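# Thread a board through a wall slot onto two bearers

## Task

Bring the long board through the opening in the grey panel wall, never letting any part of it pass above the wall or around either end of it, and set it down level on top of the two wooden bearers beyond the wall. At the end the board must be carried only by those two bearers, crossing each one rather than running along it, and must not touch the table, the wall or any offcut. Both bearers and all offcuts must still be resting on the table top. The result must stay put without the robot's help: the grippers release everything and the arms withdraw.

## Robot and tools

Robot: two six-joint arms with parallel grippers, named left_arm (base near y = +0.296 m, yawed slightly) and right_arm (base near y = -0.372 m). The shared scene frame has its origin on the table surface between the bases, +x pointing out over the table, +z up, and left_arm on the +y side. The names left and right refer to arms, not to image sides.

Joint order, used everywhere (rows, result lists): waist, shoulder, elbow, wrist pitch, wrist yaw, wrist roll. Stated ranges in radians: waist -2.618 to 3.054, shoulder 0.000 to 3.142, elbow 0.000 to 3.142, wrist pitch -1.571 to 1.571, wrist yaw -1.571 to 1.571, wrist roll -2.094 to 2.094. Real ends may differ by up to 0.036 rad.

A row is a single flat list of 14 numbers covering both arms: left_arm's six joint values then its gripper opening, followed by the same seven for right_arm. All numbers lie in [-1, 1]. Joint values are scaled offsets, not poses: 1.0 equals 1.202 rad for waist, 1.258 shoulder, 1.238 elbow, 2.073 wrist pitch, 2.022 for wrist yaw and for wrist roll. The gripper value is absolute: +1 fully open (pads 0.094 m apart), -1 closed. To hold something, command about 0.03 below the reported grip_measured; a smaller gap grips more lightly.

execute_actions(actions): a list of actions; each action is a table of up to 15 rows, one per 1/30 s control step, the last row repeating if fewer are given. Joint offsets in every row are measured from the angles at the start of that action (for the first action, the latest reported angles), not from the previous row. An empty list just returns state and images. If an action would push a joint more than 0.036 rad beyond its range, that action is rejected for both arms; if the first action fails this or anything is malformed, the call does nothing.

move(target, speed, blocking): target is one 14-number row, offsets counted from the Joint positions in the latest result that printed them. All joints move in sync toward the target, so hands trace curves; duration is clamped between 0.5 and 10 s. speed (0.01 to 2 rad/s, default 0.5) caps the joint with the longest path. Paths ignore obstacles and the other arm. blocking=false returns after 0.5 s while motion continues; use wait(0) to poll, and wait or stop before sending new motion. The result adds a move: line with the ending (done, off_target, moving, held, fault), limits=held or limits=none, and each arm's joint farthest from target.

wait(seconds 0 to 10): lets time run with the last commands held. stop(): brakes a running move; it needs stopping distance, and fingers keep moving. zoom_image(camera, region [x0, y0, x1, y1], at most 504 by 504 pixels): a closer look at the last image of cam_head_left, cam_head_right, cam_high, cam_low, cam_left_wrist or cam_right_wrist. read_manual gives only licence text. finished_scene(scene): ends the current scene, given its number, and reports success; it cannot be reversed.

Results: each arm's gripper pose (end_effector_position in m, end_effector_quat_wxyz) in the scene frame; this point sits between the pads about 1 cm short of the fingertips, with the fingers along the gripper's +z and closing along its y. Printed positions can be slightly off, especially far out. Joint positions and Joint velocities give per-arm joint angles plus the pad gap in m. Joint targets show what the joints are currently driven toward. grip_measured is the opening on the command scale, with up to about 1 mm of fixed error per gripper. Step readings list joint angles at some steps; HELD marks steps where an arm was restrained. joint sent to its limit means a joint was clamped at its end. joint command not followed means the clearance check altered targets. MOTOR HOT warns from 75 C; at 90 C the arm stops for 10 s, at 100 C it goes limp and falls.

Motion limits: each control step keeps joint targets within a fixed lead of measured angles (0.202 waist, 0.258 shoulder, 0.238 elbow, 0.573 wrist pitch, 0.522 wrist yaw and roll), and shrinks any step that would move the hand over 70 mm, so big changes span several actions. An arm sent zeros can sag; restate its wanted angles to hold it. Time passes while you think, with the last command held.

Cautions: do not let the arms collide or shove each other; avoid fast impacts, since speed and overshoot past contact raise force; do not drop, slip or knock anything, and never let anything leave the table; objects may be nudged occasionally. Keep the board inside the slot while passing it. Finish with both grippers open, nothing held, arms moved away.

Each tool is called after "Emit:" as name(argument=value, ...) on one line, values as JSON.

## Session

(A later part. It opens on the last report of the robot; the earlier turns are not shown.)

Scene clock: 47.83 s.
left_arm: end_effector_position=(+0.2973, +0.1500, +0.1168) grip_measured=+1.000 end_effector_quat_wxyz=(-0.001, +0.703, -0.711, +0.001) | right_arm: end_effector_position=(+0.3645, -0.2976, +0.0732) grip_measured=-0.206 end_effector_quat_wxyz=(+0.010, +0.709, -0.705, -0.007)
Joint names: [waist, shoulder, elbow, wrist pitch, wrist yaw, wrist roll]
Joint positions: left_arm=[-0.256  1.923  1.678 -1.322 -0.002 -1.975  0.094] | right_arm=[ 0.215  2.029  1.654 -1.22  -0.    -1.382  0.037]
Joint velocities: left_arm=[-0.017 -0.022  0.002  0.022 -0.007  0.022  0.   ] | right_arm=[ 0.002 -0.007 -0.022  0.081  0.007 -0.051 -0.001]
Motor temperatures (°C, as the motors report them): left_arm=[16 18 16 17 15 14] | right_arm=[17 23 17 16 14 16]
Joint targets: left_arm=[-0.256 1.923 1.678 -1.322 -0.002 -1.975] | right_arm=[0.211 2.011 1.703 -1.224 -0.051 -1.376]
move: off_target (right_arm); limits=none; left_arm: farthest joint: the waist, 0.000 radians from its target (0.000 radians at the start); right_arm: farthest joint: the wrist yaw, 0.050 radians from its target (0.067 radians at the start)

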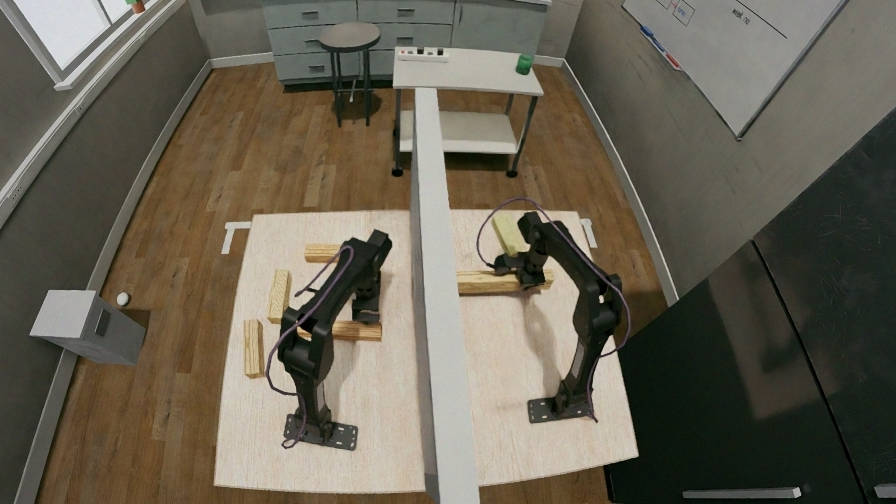

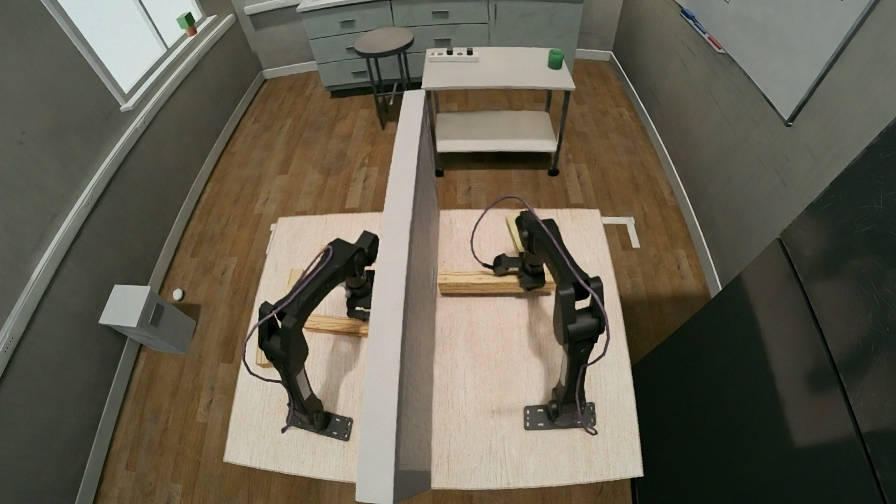

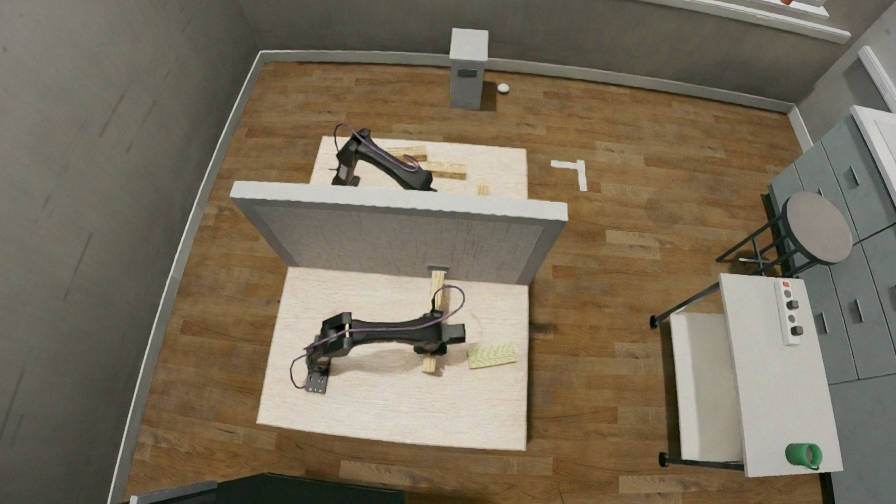

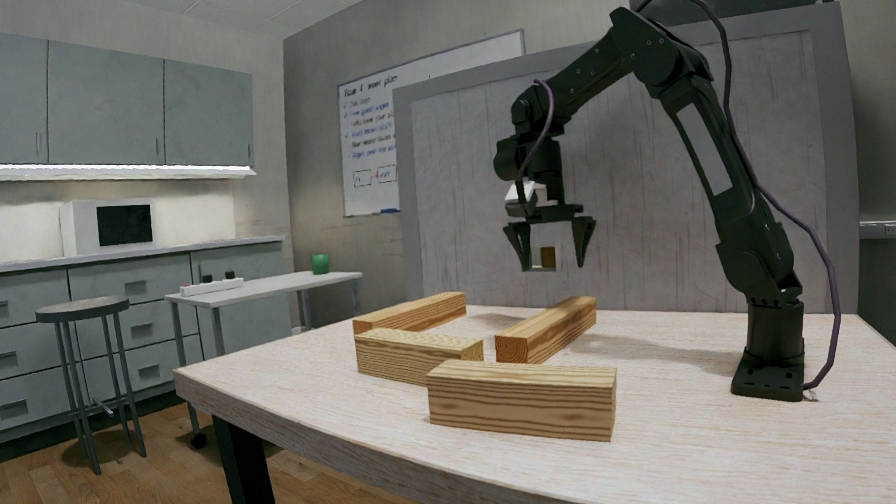

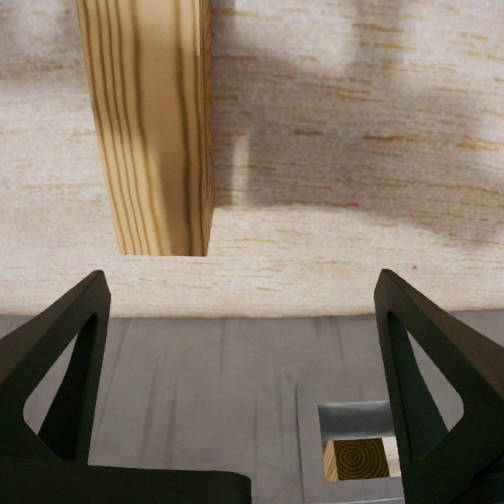

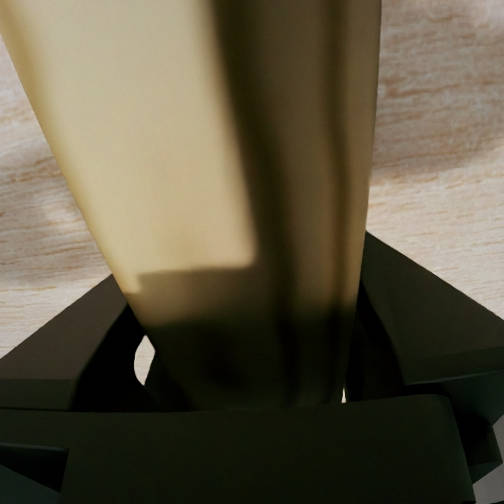

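Emit:
move(target=[0,0,0,0,0,0,1, -0.0033,-0.0334,0.0396,-0.0019,-0.0252,0.003,-0.27], speed=0.15)

Scene clock: 49.13 s.
left_arm: end_effector_position=(+0.2973, +0.1500, +0.1168) grip_measured=+1.000 end_effector_quat_wxyz=(-0.001, +0.703, -0.711, +0.001) | right_arm: end_effector_position=(+0.3645, -0.2975, +0.0732) grip_measured=-0.206 end_effector_quat_wxyz=(+0.010, +0.709, -0.705, -0.007)
Joint names: [waist, shoulder, elbow, wrist pitch, wrist yaw, wrist roll]
Joint positions: left_arm=[-0.256  1.923  1.678 -1.322 -0.002 -1.975  0.094] | right_arm=[ 0.215  2.029  1.654 -1.22  -0.001 -1.382  0.037]
Joint velocities: left_arm=[-0.002  0.007  0.007  0.066  0.037 -0.066  0.   ] | right_arm=[-0.017 -0.012  0.007  0.007 -0.022  0.051 -0.   ]
Motor temperatures (°C, as the motors report them): left_arm=[16 19 16 17 15 14] | right_arm=[17 23 17 16 14 16]
Joint targets: left_arm=[-0.256 1.923 1.678 -1.322 -0.002 -1.975] | right_arm=[0.211 1.987 1.703 -1.224 -0.051 -1.376]
move: off_target (right_arm); limits=none; left_arm: farthest joint: the waist, 0.000 radians from its target (0.000 radians at the start); right_arm: farthest joint: the wrist yaw, 0.050 radians from its target (0.051 radians at the start)

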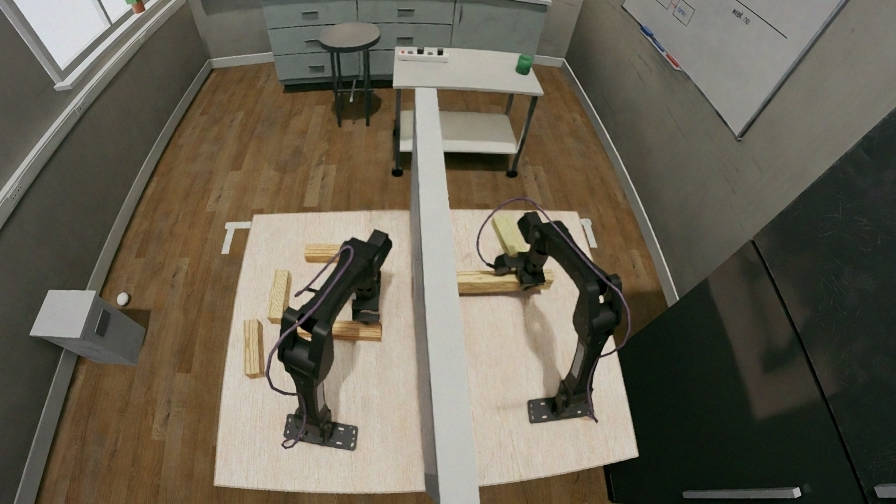

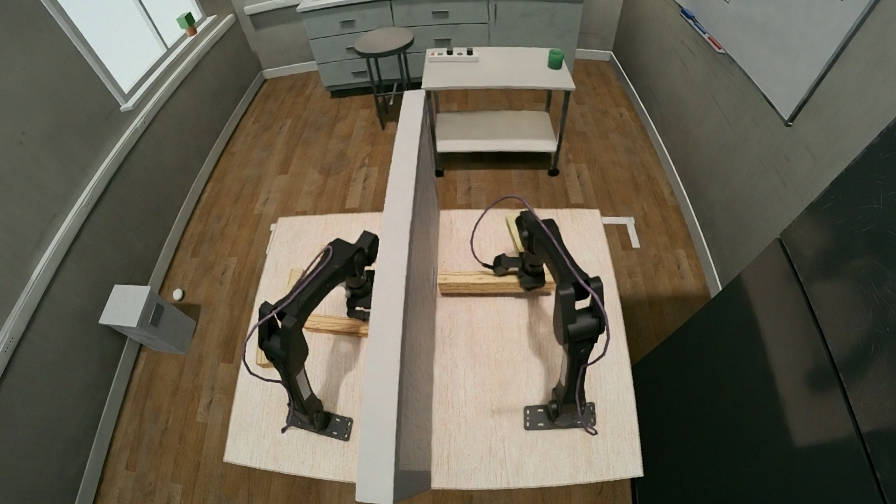

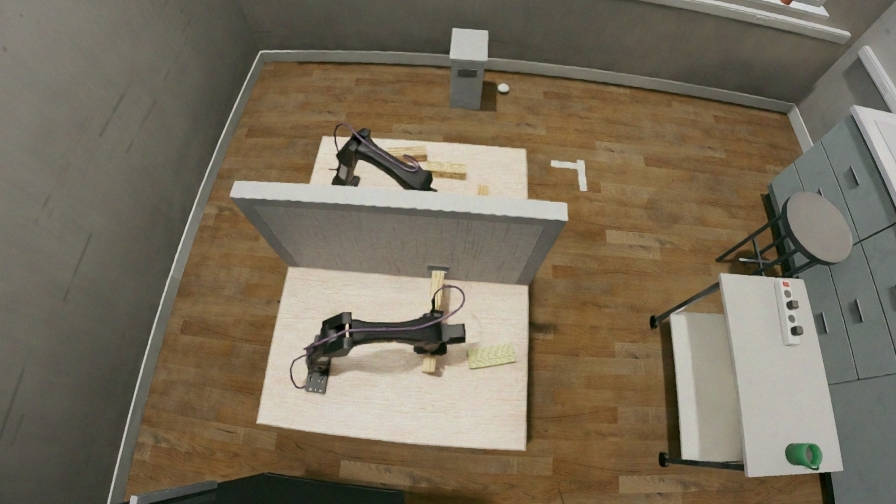

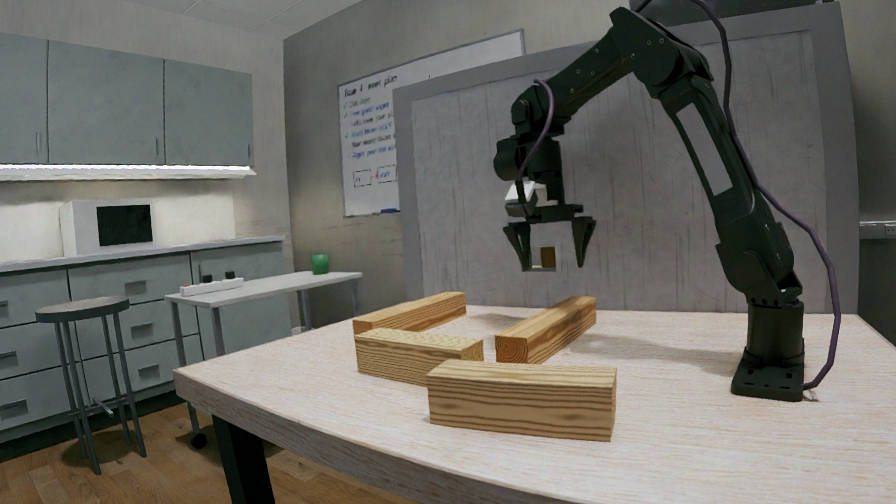

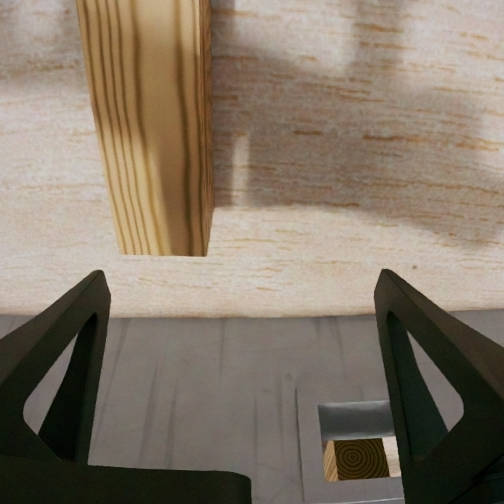

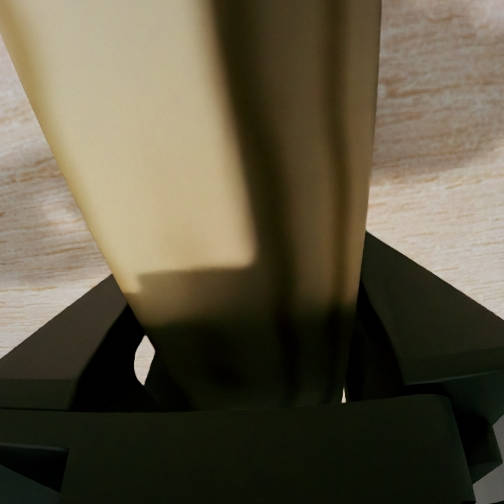

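Emit:
execute_actions(actions=[[[0,0,0,0,0,0,1, -0.0033,-0.065,0.0396,-0.0019,-0.0247,0.003,-0.27],[0,0,0,0,0,0,1, -0.0033,-0.065,0.0396,-0.0019,-0.0247,0.003,-0.27],[0,0,0,0,0,0,1, -0.0033,-0.065,0.0396,-0.0019,-0.0247,0.003,-0.27],[0,0,0,0,0,0,1, -0.0033,-0.0334,0.0396,-0.0019,-0.0247,0.003,-0.27]]])

Scene clock: 49.97 s.
left_arm: end_effector_position=(+0.2973, +0.1500, +0.1168) grip_measured=+1.000 end_effector_quat_wxyz=(-0.001, +0.703, -0.711, +0.001) | right_arm: end_effector_position=(+0.3677, -0.2963, +0.0848) grip_measured=-0.206 end_effector_quat_wxyz=(-0.005, +0.708, -0.706, +0.001)
Joint names: [waist, shoulder, elbow, wrist pitch, wrist yaw, wrist roll]
Joint positions: left_arm=[-0.256  1.923  1.678 -1.322 -0.002 -1.975  0.094] | right_arm=[ 0.215  2.005  1.666 -1.223 -0.004 -1.381  0.037]
Joint velocities: left_arm=[ 0.017 -0.007 -0.002 -0.022 -0.051 -0.081  0.   ] | right_arm=[-0.007  0.002 -0.002 -0.037  0.037 -0.007 -0.   ]
Motor temperatures (°C, as the motors report them): left_arm=[16 19 16 17 15 14] | right_arm=[17 24 17 16 14 16]
Joint targets: left_arm=[-0.256 1.923 1.678 -1.322 -0.002 -1.975] | right_arm=[0.211 1.987 1.703 -1.224 -0.051 -1.376]
Step readings (joint positions):
0: left_arm=[-0.256 1.923 1.678 -1.322 -0.002 -1.975] | right_arm=[0.215 2.029 1.654 -1.220 -0.001 -1.382]
1: left_arm=[-0.256 1.923 1.678 -1.322 -0.002 -1.975] | right_arm=[0.215 2.025 1.654 -1.220 -0.001 -1.381]
2: left_arm=[-0.256 1.923 1.678 -1.322 -0.002 -1.975] | right_arm=[0.215 2.020 1.654 -1.221 -0.001 -1.381]
4: left_arm=[-0.256 1.923 1.678 -1.322 -0.002 -1.975] | right_arm=[0.215 2.007 1.657 -1.223 -0.002 -1.381]
8: left_arm=[-0.256 1.923 1.678 -1.322 -0.002 -1.975] | right_arm=[0.215 2.005 1.666 -1.223 -0.004 -1.381]
15: Joint positions above

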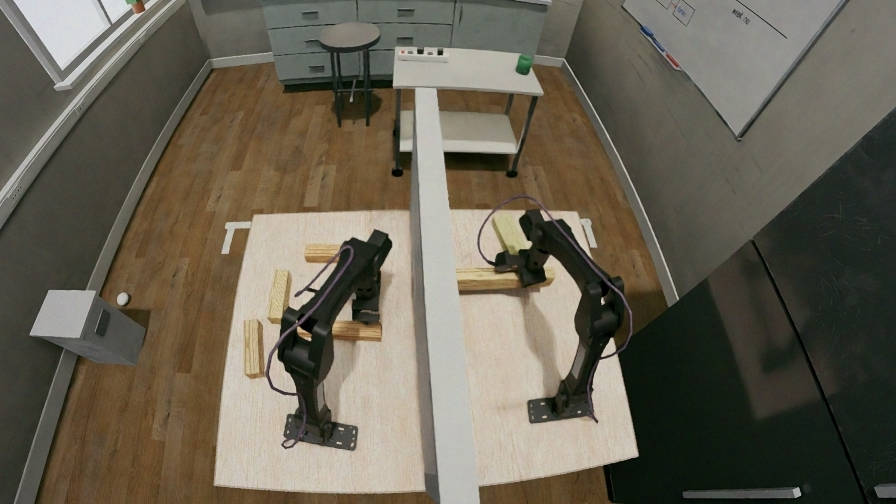

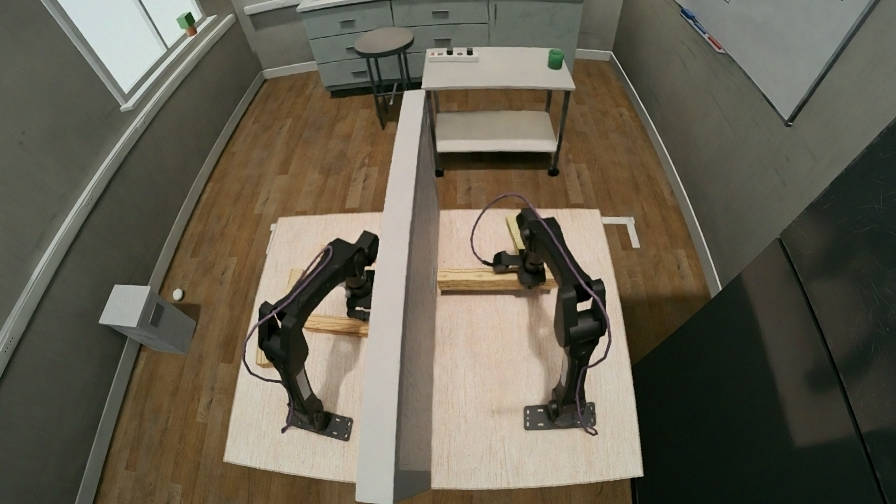

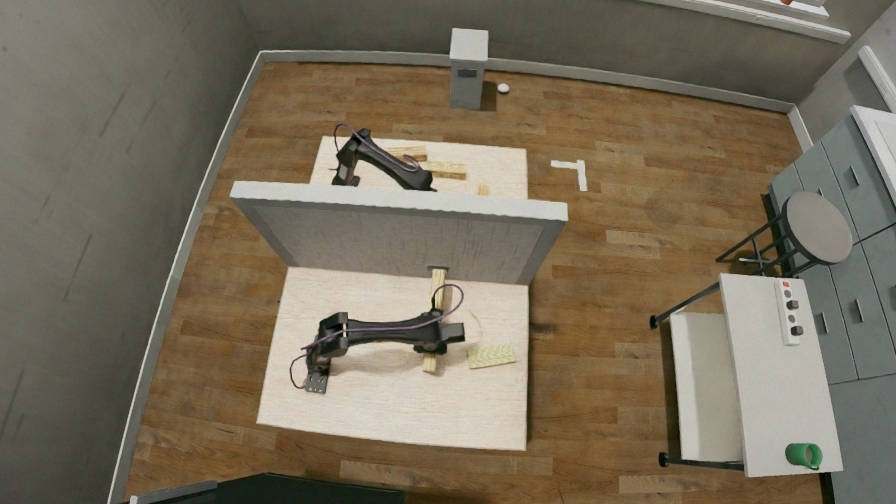

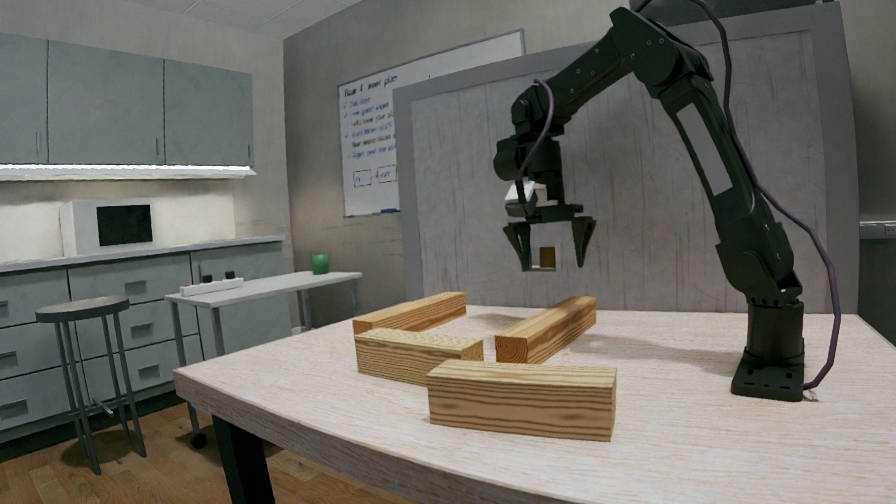

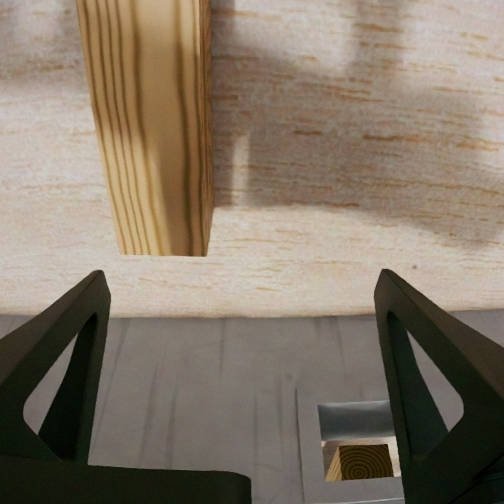

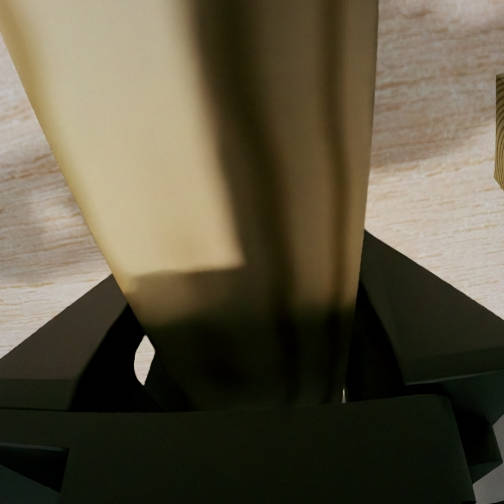

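Emit:
zoom_image(camera="cam_low", region=[500, 225, 590, 290])

Region (500, 225, 590, 290) of cam_low's 896x504 image, scaled by 5.600, with more detail than that image has.

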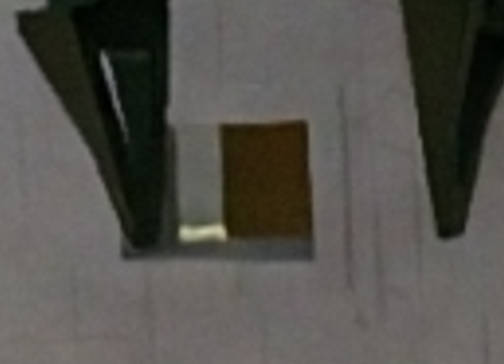

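Emit:
move(target=[0,0,0,0,0,0,1, 0.0855,0.0446,0.0875,-0.0174,-0.0232,0.0519,-0.27], speed=0.1)

Scene clock: 53.13 s.
left_arm: end_effector_position=(+0.2973, +0.1500, +0.1168) grip_measured=+1.000 end_effector_quat_wxyz=(-0.001, +0.703, -0.711, +0.001) | right_arm: end_effector_position=(+0.3603, -0.2820, +0.0823) grip_measured=-0.206 end_effector_quat_wxyz=(+0.039, +0.705, -0.708, +0.008)
Joint names: [waist, shoulder, elbow, wrist pitch, wrist yaw, wrist roll]
Joint positions: left_arm=[-0.256  1.923  1.678 -1.322 -0.002 -1.975  0.094] | right_arm=[ 0.282  2.057  1.729 -1.302  0.053 -1.305  0.037]
Joint velocities: left_arm=[-0.012 -0.002  0.012  0.007  0.022  0.051  0.   ] | right_arm=[-0.002  0.002 -0.032  0.037  0.037 -0.037 -0.   ]
Motor temperatures (°C, as the motors report them): left_arm=[16 19 16 17 15 14] | right_arm=[17 24 17 16 14 16]
Joint targets: left_arm=[-0.256 1.923 1.678 -1.322 -0.002 -1.975] | right_arm=[0.317 2.061 1.775 -1.259 -0.051 -1.276]
move: off_target (right_arm); limits=none; left_arm: farthest joint: the waist, 0.000 radians from its target (0.000 radians at the start); right_arm: farthest joint: the wrist yaw, 0.103 radians from its target (0.047 radians at the start)

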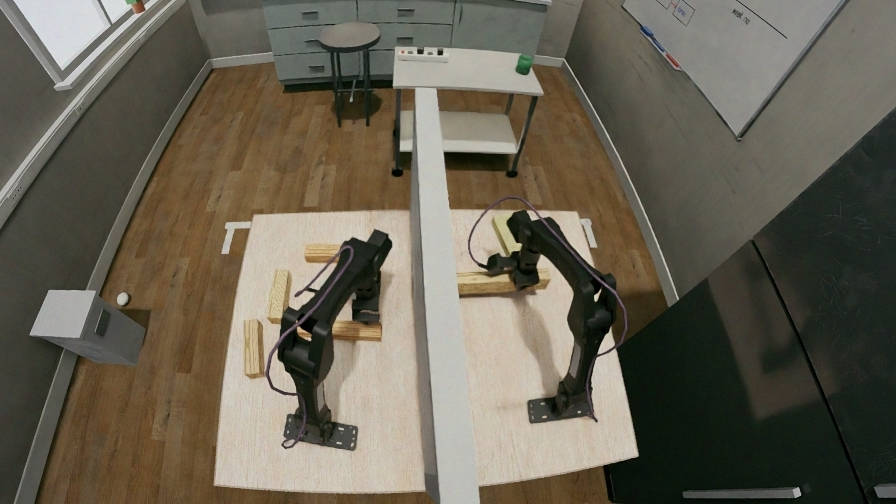

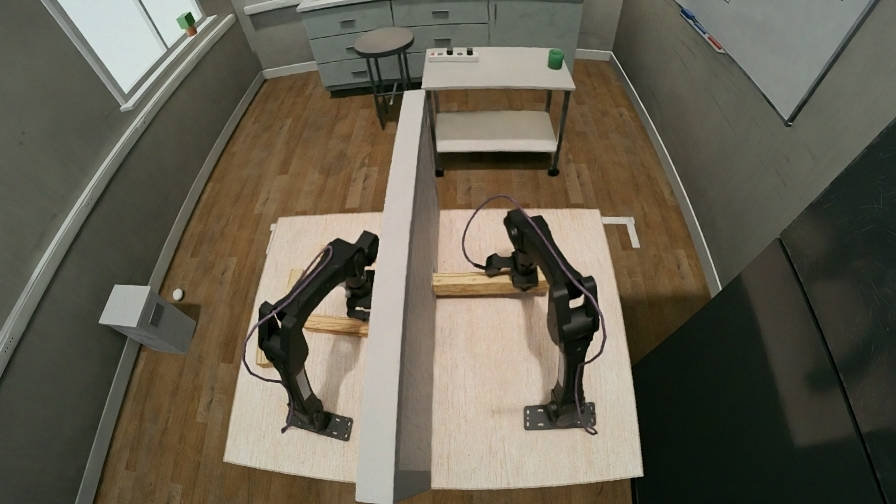

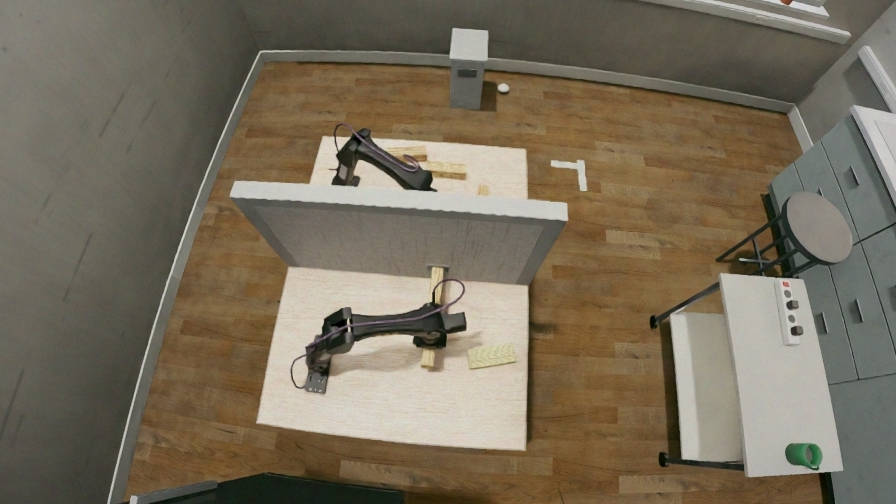

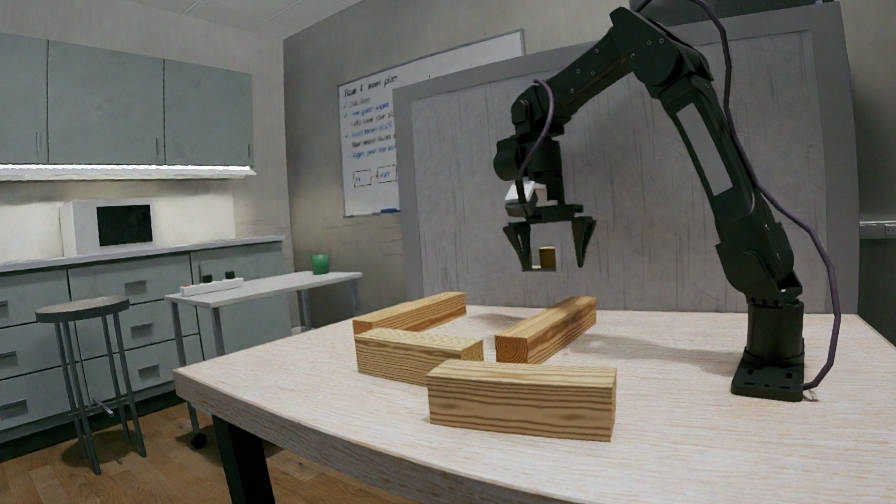

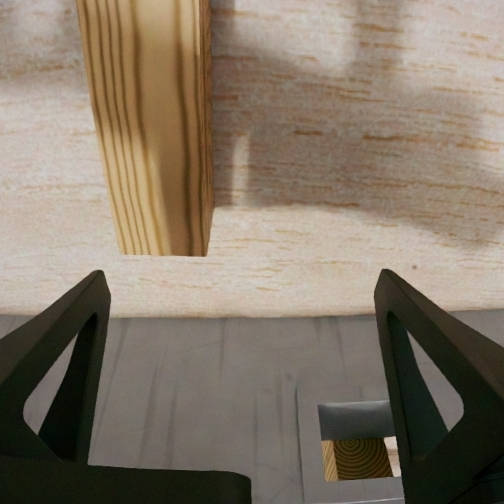

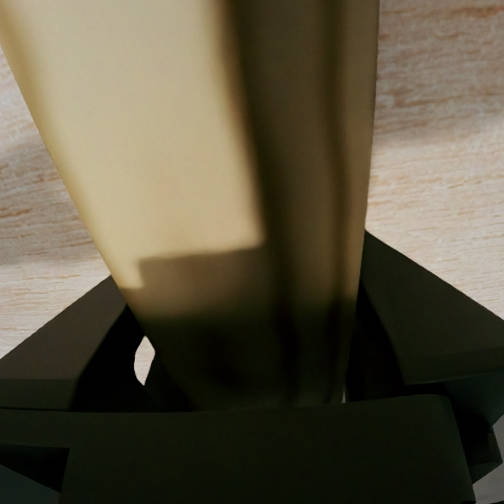

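Emit:
zoom_image(camera="cam_high", region=[400, 245, 480, 305])

Emit:
zoom_image(camera="cam_low", region=[500, 225, 590, 290])

Region (400, 245, 480, 305) of cam_high's 896x504 image, scaled by 6.300, with more detail than that image has; it fills the top 378 rows of this view, and the rest is white.

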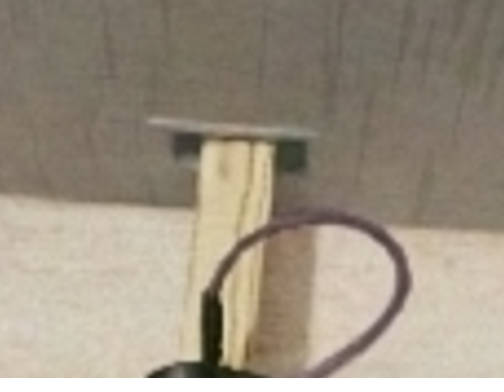

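Region (500, 225, 590, 290) of cam_low's 896x504 image, scaled by 5.600, with more detail than that image has.

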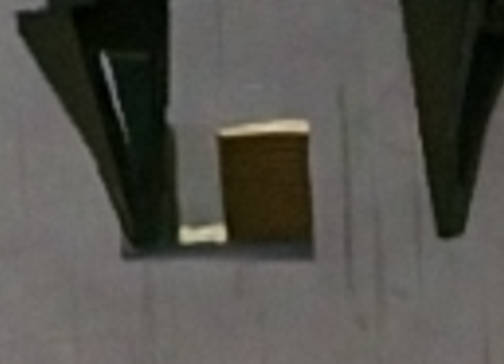

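Emit:
zoom_image(camera="cam_head_right", region=[420, 250, 560, 310])

Region (420, 250, 560, 310) of cam_head_right's 896x504 image, scaled by 3.600, with more detail than that image has; it fills the top 216 rows of this view, and the rest is white.

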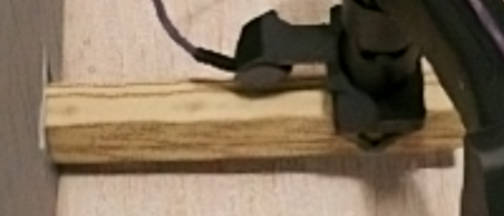

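Emit:
move(target=[0,0,0,0,0,0,1, -0.0637,-0.0441,-0.0816,0.0535,-0.0514,-0.0371,-0.27], speed=0.15)

Scene clock: 56.30 s.
left_arm: end_effector_position=(+0.2973, +0.1500, +0.1168) grip_measured=+1.000 end_effector_quat_wxyz=(-0.001, +0.703, -0.711, +0.001) | right_arm: end_effector_position=(+0.3630, -0.2987, +0.0645) grip_measured=-0.206 end_effector_quat_wxyz=(+0.015, +0.705, -0.709, -0.011)
Joint names: [waist, shoulder, elbow, wrist pitch, wrist yaw, wrist roll]
Joint positions: left_arm=[-0.256  1.923  1.678 -1.322 -0.002 -1.975  0.094] | right_arm=[ 0.212  2.041  1.636 -1.203 -0.001 -1.373  0.037]
Joint velocities: left_arm=[ 0.002 -0.002 -0.002  0.066 -0.007  0.022  0.   ] | right_arm=[ 0.002 -0.007  0.002 -0.066  0.022 -0.051  0.001]
Motor temperatures (°C, as the motors report them): left_arm=[16 19 16 17 15 14] | right_arm=[17 24 17 16 14 16]
Joint targets: left_arm=[-0.256 1.923 1.678 -1.322 -0.002 -1.975] | right_arm=[0.205 2.001 1.628 -1.191 -0.051 -1.380]
move: off_target (right_arm); limits=none; left_arm: farthest joint: the waist, 0.000 radians from its target (0.000 radians at the start); right_arm: farthest joint: the wrist yaw, 0.050 radians from its target (0.104 radians at the start)

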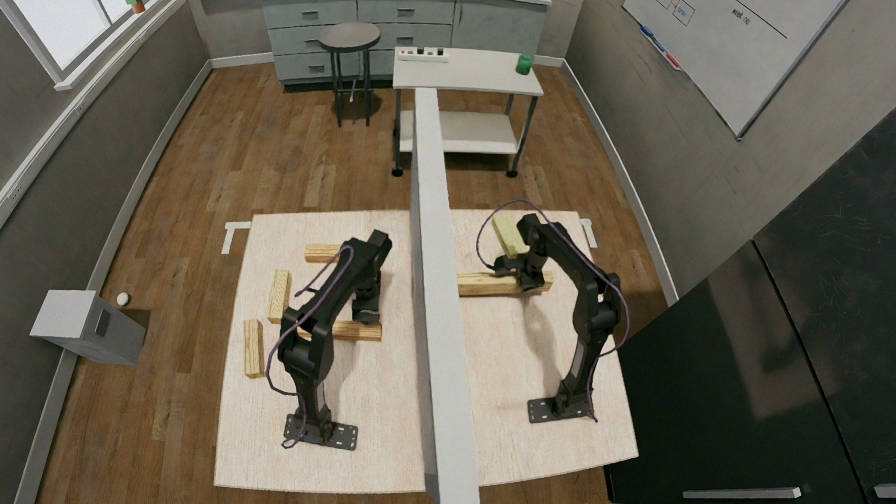

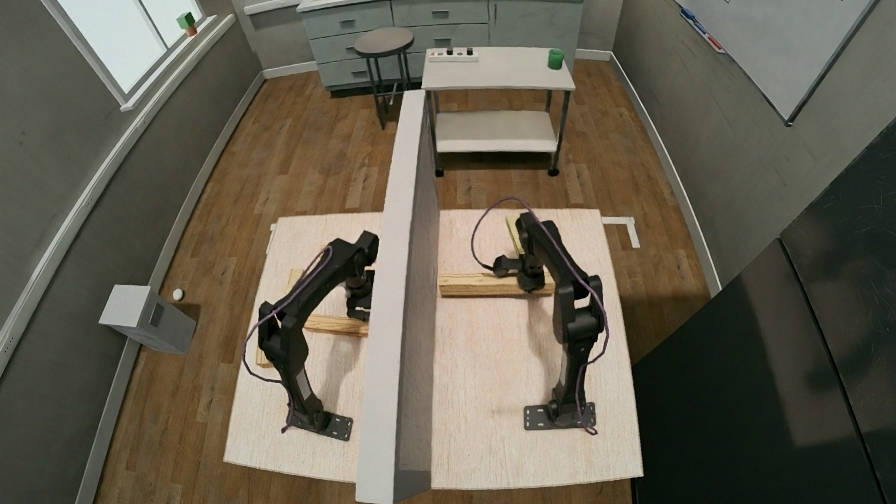

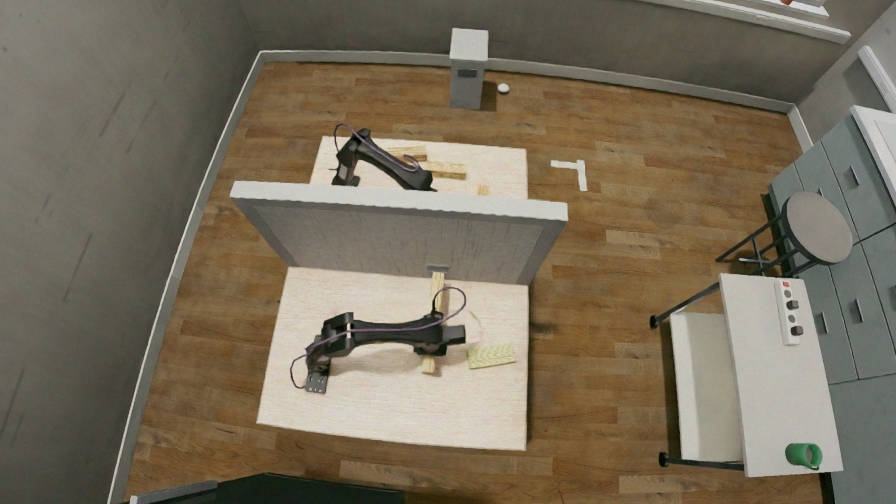

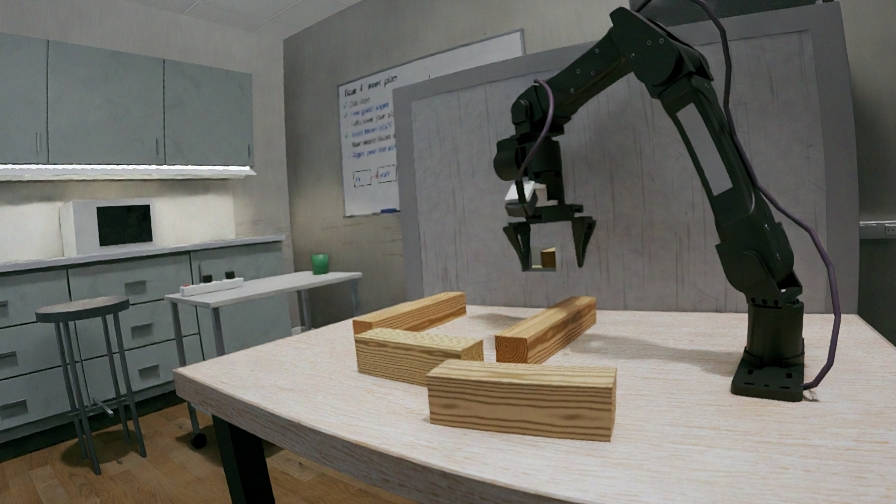

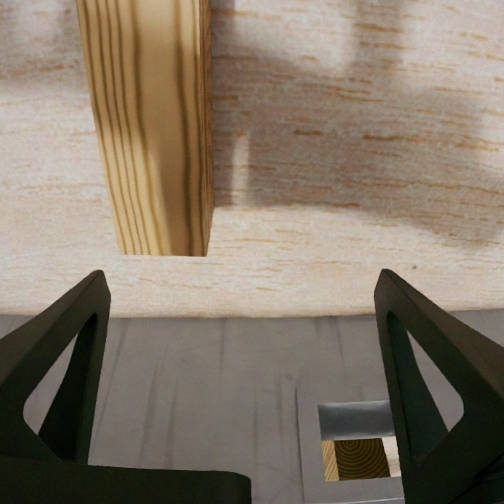

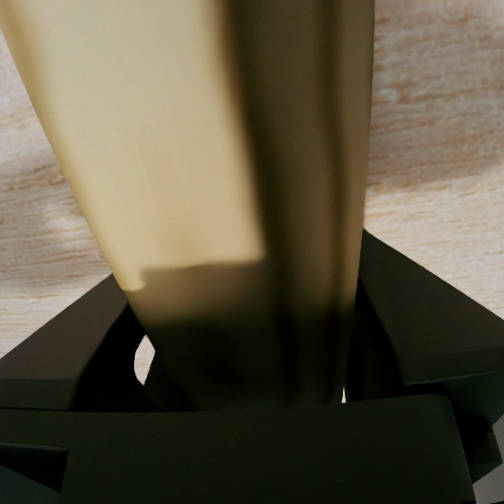

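Emit:
zoom_image(camera="cam_low", region=[500, 225, 590, 290])

Region (500, 225, 590, 290) of cam_low's 896x504 image, scaled by 5.600, with more detail than that image has.

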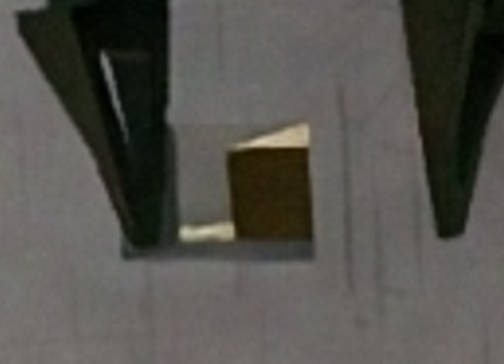

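Emit:
execute_actions(actions=[[[0,0,0,0,0,0,1, -0.0058,-0.068,-0.0065,0.0058,-0.0247,-0.0035,-0.27],[0,0,0,0,0,0,1, -0.0058,-0.068,-0.0065,0.0058,-0.0247,-0.0035,-0.27],[0,0,0,0,0,0,1, -0.0058,-0.068,-0.0065,0.0058,-0.0247,-0.0035,-0.27],[0,0,0,0,0,0,1, -0.0058,-0.0374,-0.0065,0.0058,-0.0247,-0.0035,-0.27]]])

Scene clock: 57.67 s.
left_arm: end_effector_position=(+0.2973, +0.1500, +0.1168) grip_measured=+1.000 end_effector_quat_wxyz=(-0.001, +0.703, -0.711, +0.001) | right_arm: end_effector_position=(+0.3636, -0.2978, +0.0737) grip_measured=-0.206 end_effector_quat_wxyz=(+0.002, +0.706, -0.709, -0.004)
Joint names: [waist, shoulder, elbow, wrist pitch, wrist yaw, wrist roll]
Joint positions: left_arm=[-0.256  1.923  1.678 -1.322 -0.002 -1.975  0.094] | right_arm=[ 0.212  2.01   1.629 -1.198 -0.005 -1.375  0.037]
Joint velocities: left_arm=[ 0.002 -0.002  0.002 -0.022 -0.022  0.051  0.   ] | right_arm=[ 0.012  0.002  0.017 -0.11   0.037 -0.022  0.001]
Motor temperatures (°C, as the motors report them): left_arm=[16 19 16 17 15 14] | right_arm=[17 24 17 16 14 16]
Joint targets: left_arm=[-0.256 1.923 1.678 -1.322 -0.002 -1.975] | right_arm=[0.205 1.994 1.628 -1.191 -0.051 -1.380]
Step readings (joint positions):
0: left_arm=[-0.256 1.923 1.678 -1.322 -0.002 -1.975] | right_arm=[0.212 2.041 1.636 -1.203 -0.001 -1.373]
1: left_arm=[-0.256 1.923 1.678 -1.322 -0.002 -1.975] | right_arm=[0.212 2.036 1.634 -1.201 -0.001 -1.373]
2: left_arm=[-0.256 1.923 1.678 -1.322 -0.002 -1.975] | right_arm=[0.212 2.029 1.630 -1.199 -0.001 -1.373]
4: left_arm=[-0.256 1.923 1.678 -1.322 -0.002 -1.975] | right_arm=[0.212 2.014 1.629 -1.201 -0.002 -1.374]
8: left_arm=[-0.256 1.923 1.678 -1.322 -0.002 -1.975] | right_arm=[0.212 2.010 1.629 -1.198 -0.004 -1.375]
15: Joint positions above

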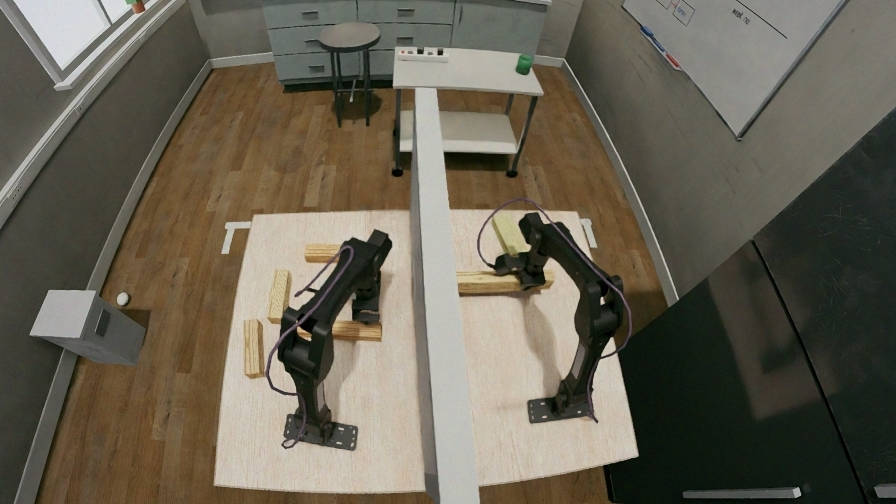

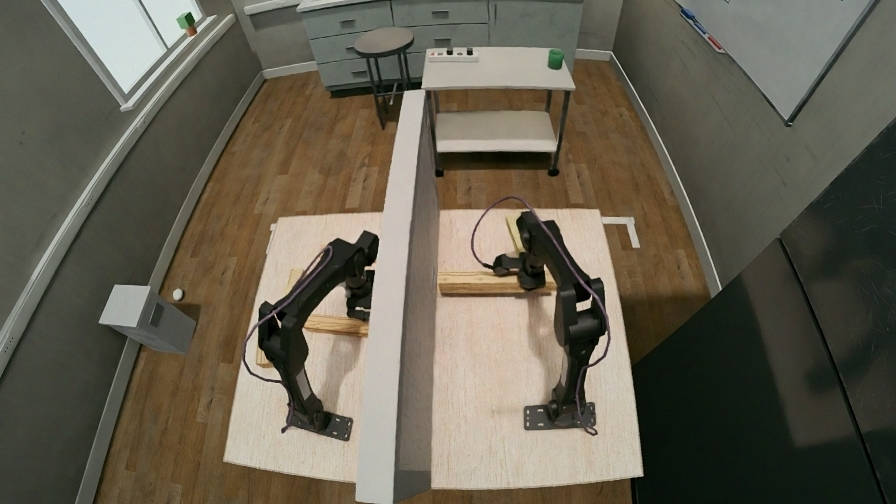

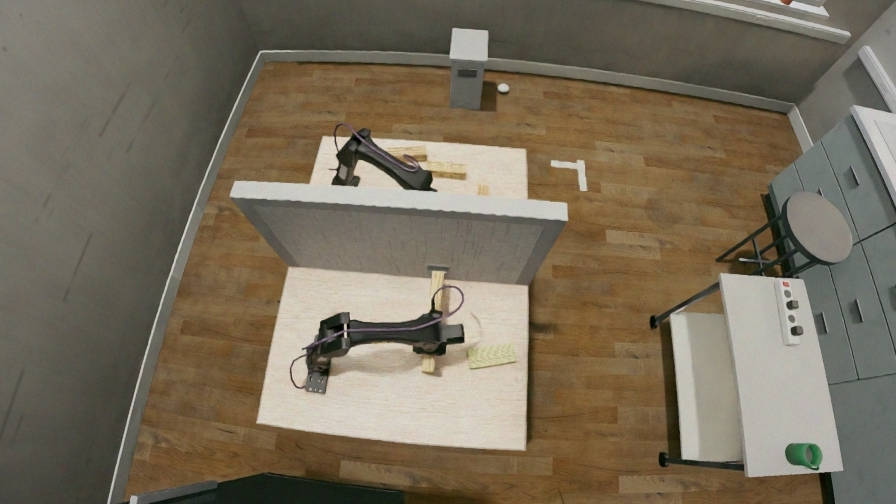

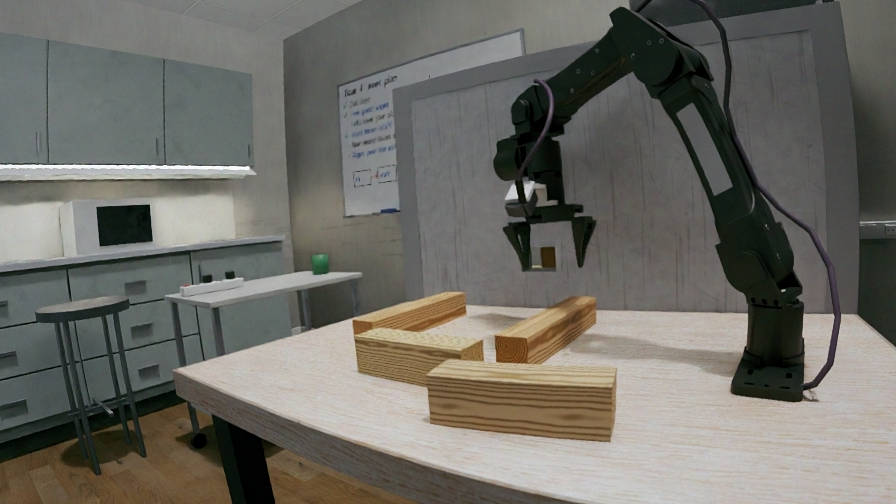

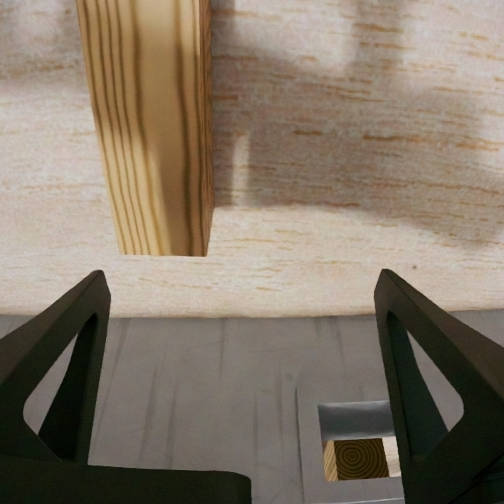

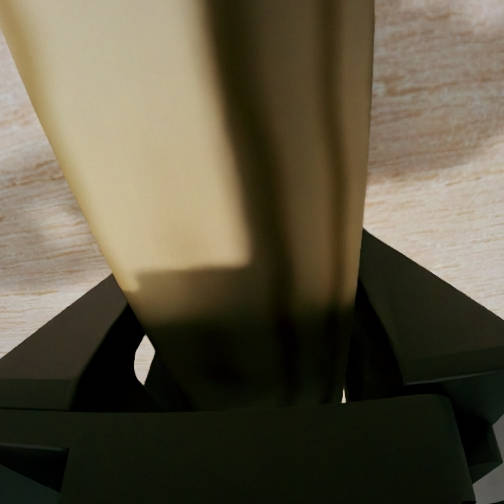

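Emit:
zoom_image(camera="cam_low", region=[500, 225, 590, 290])

Region (500, 225, 590, 290) of cam_low's 896x504 image, scaled by 5.600, with more detail than that image has.

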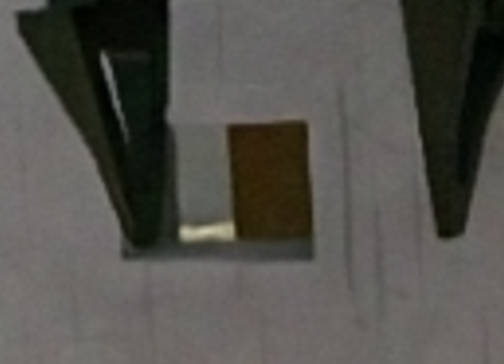

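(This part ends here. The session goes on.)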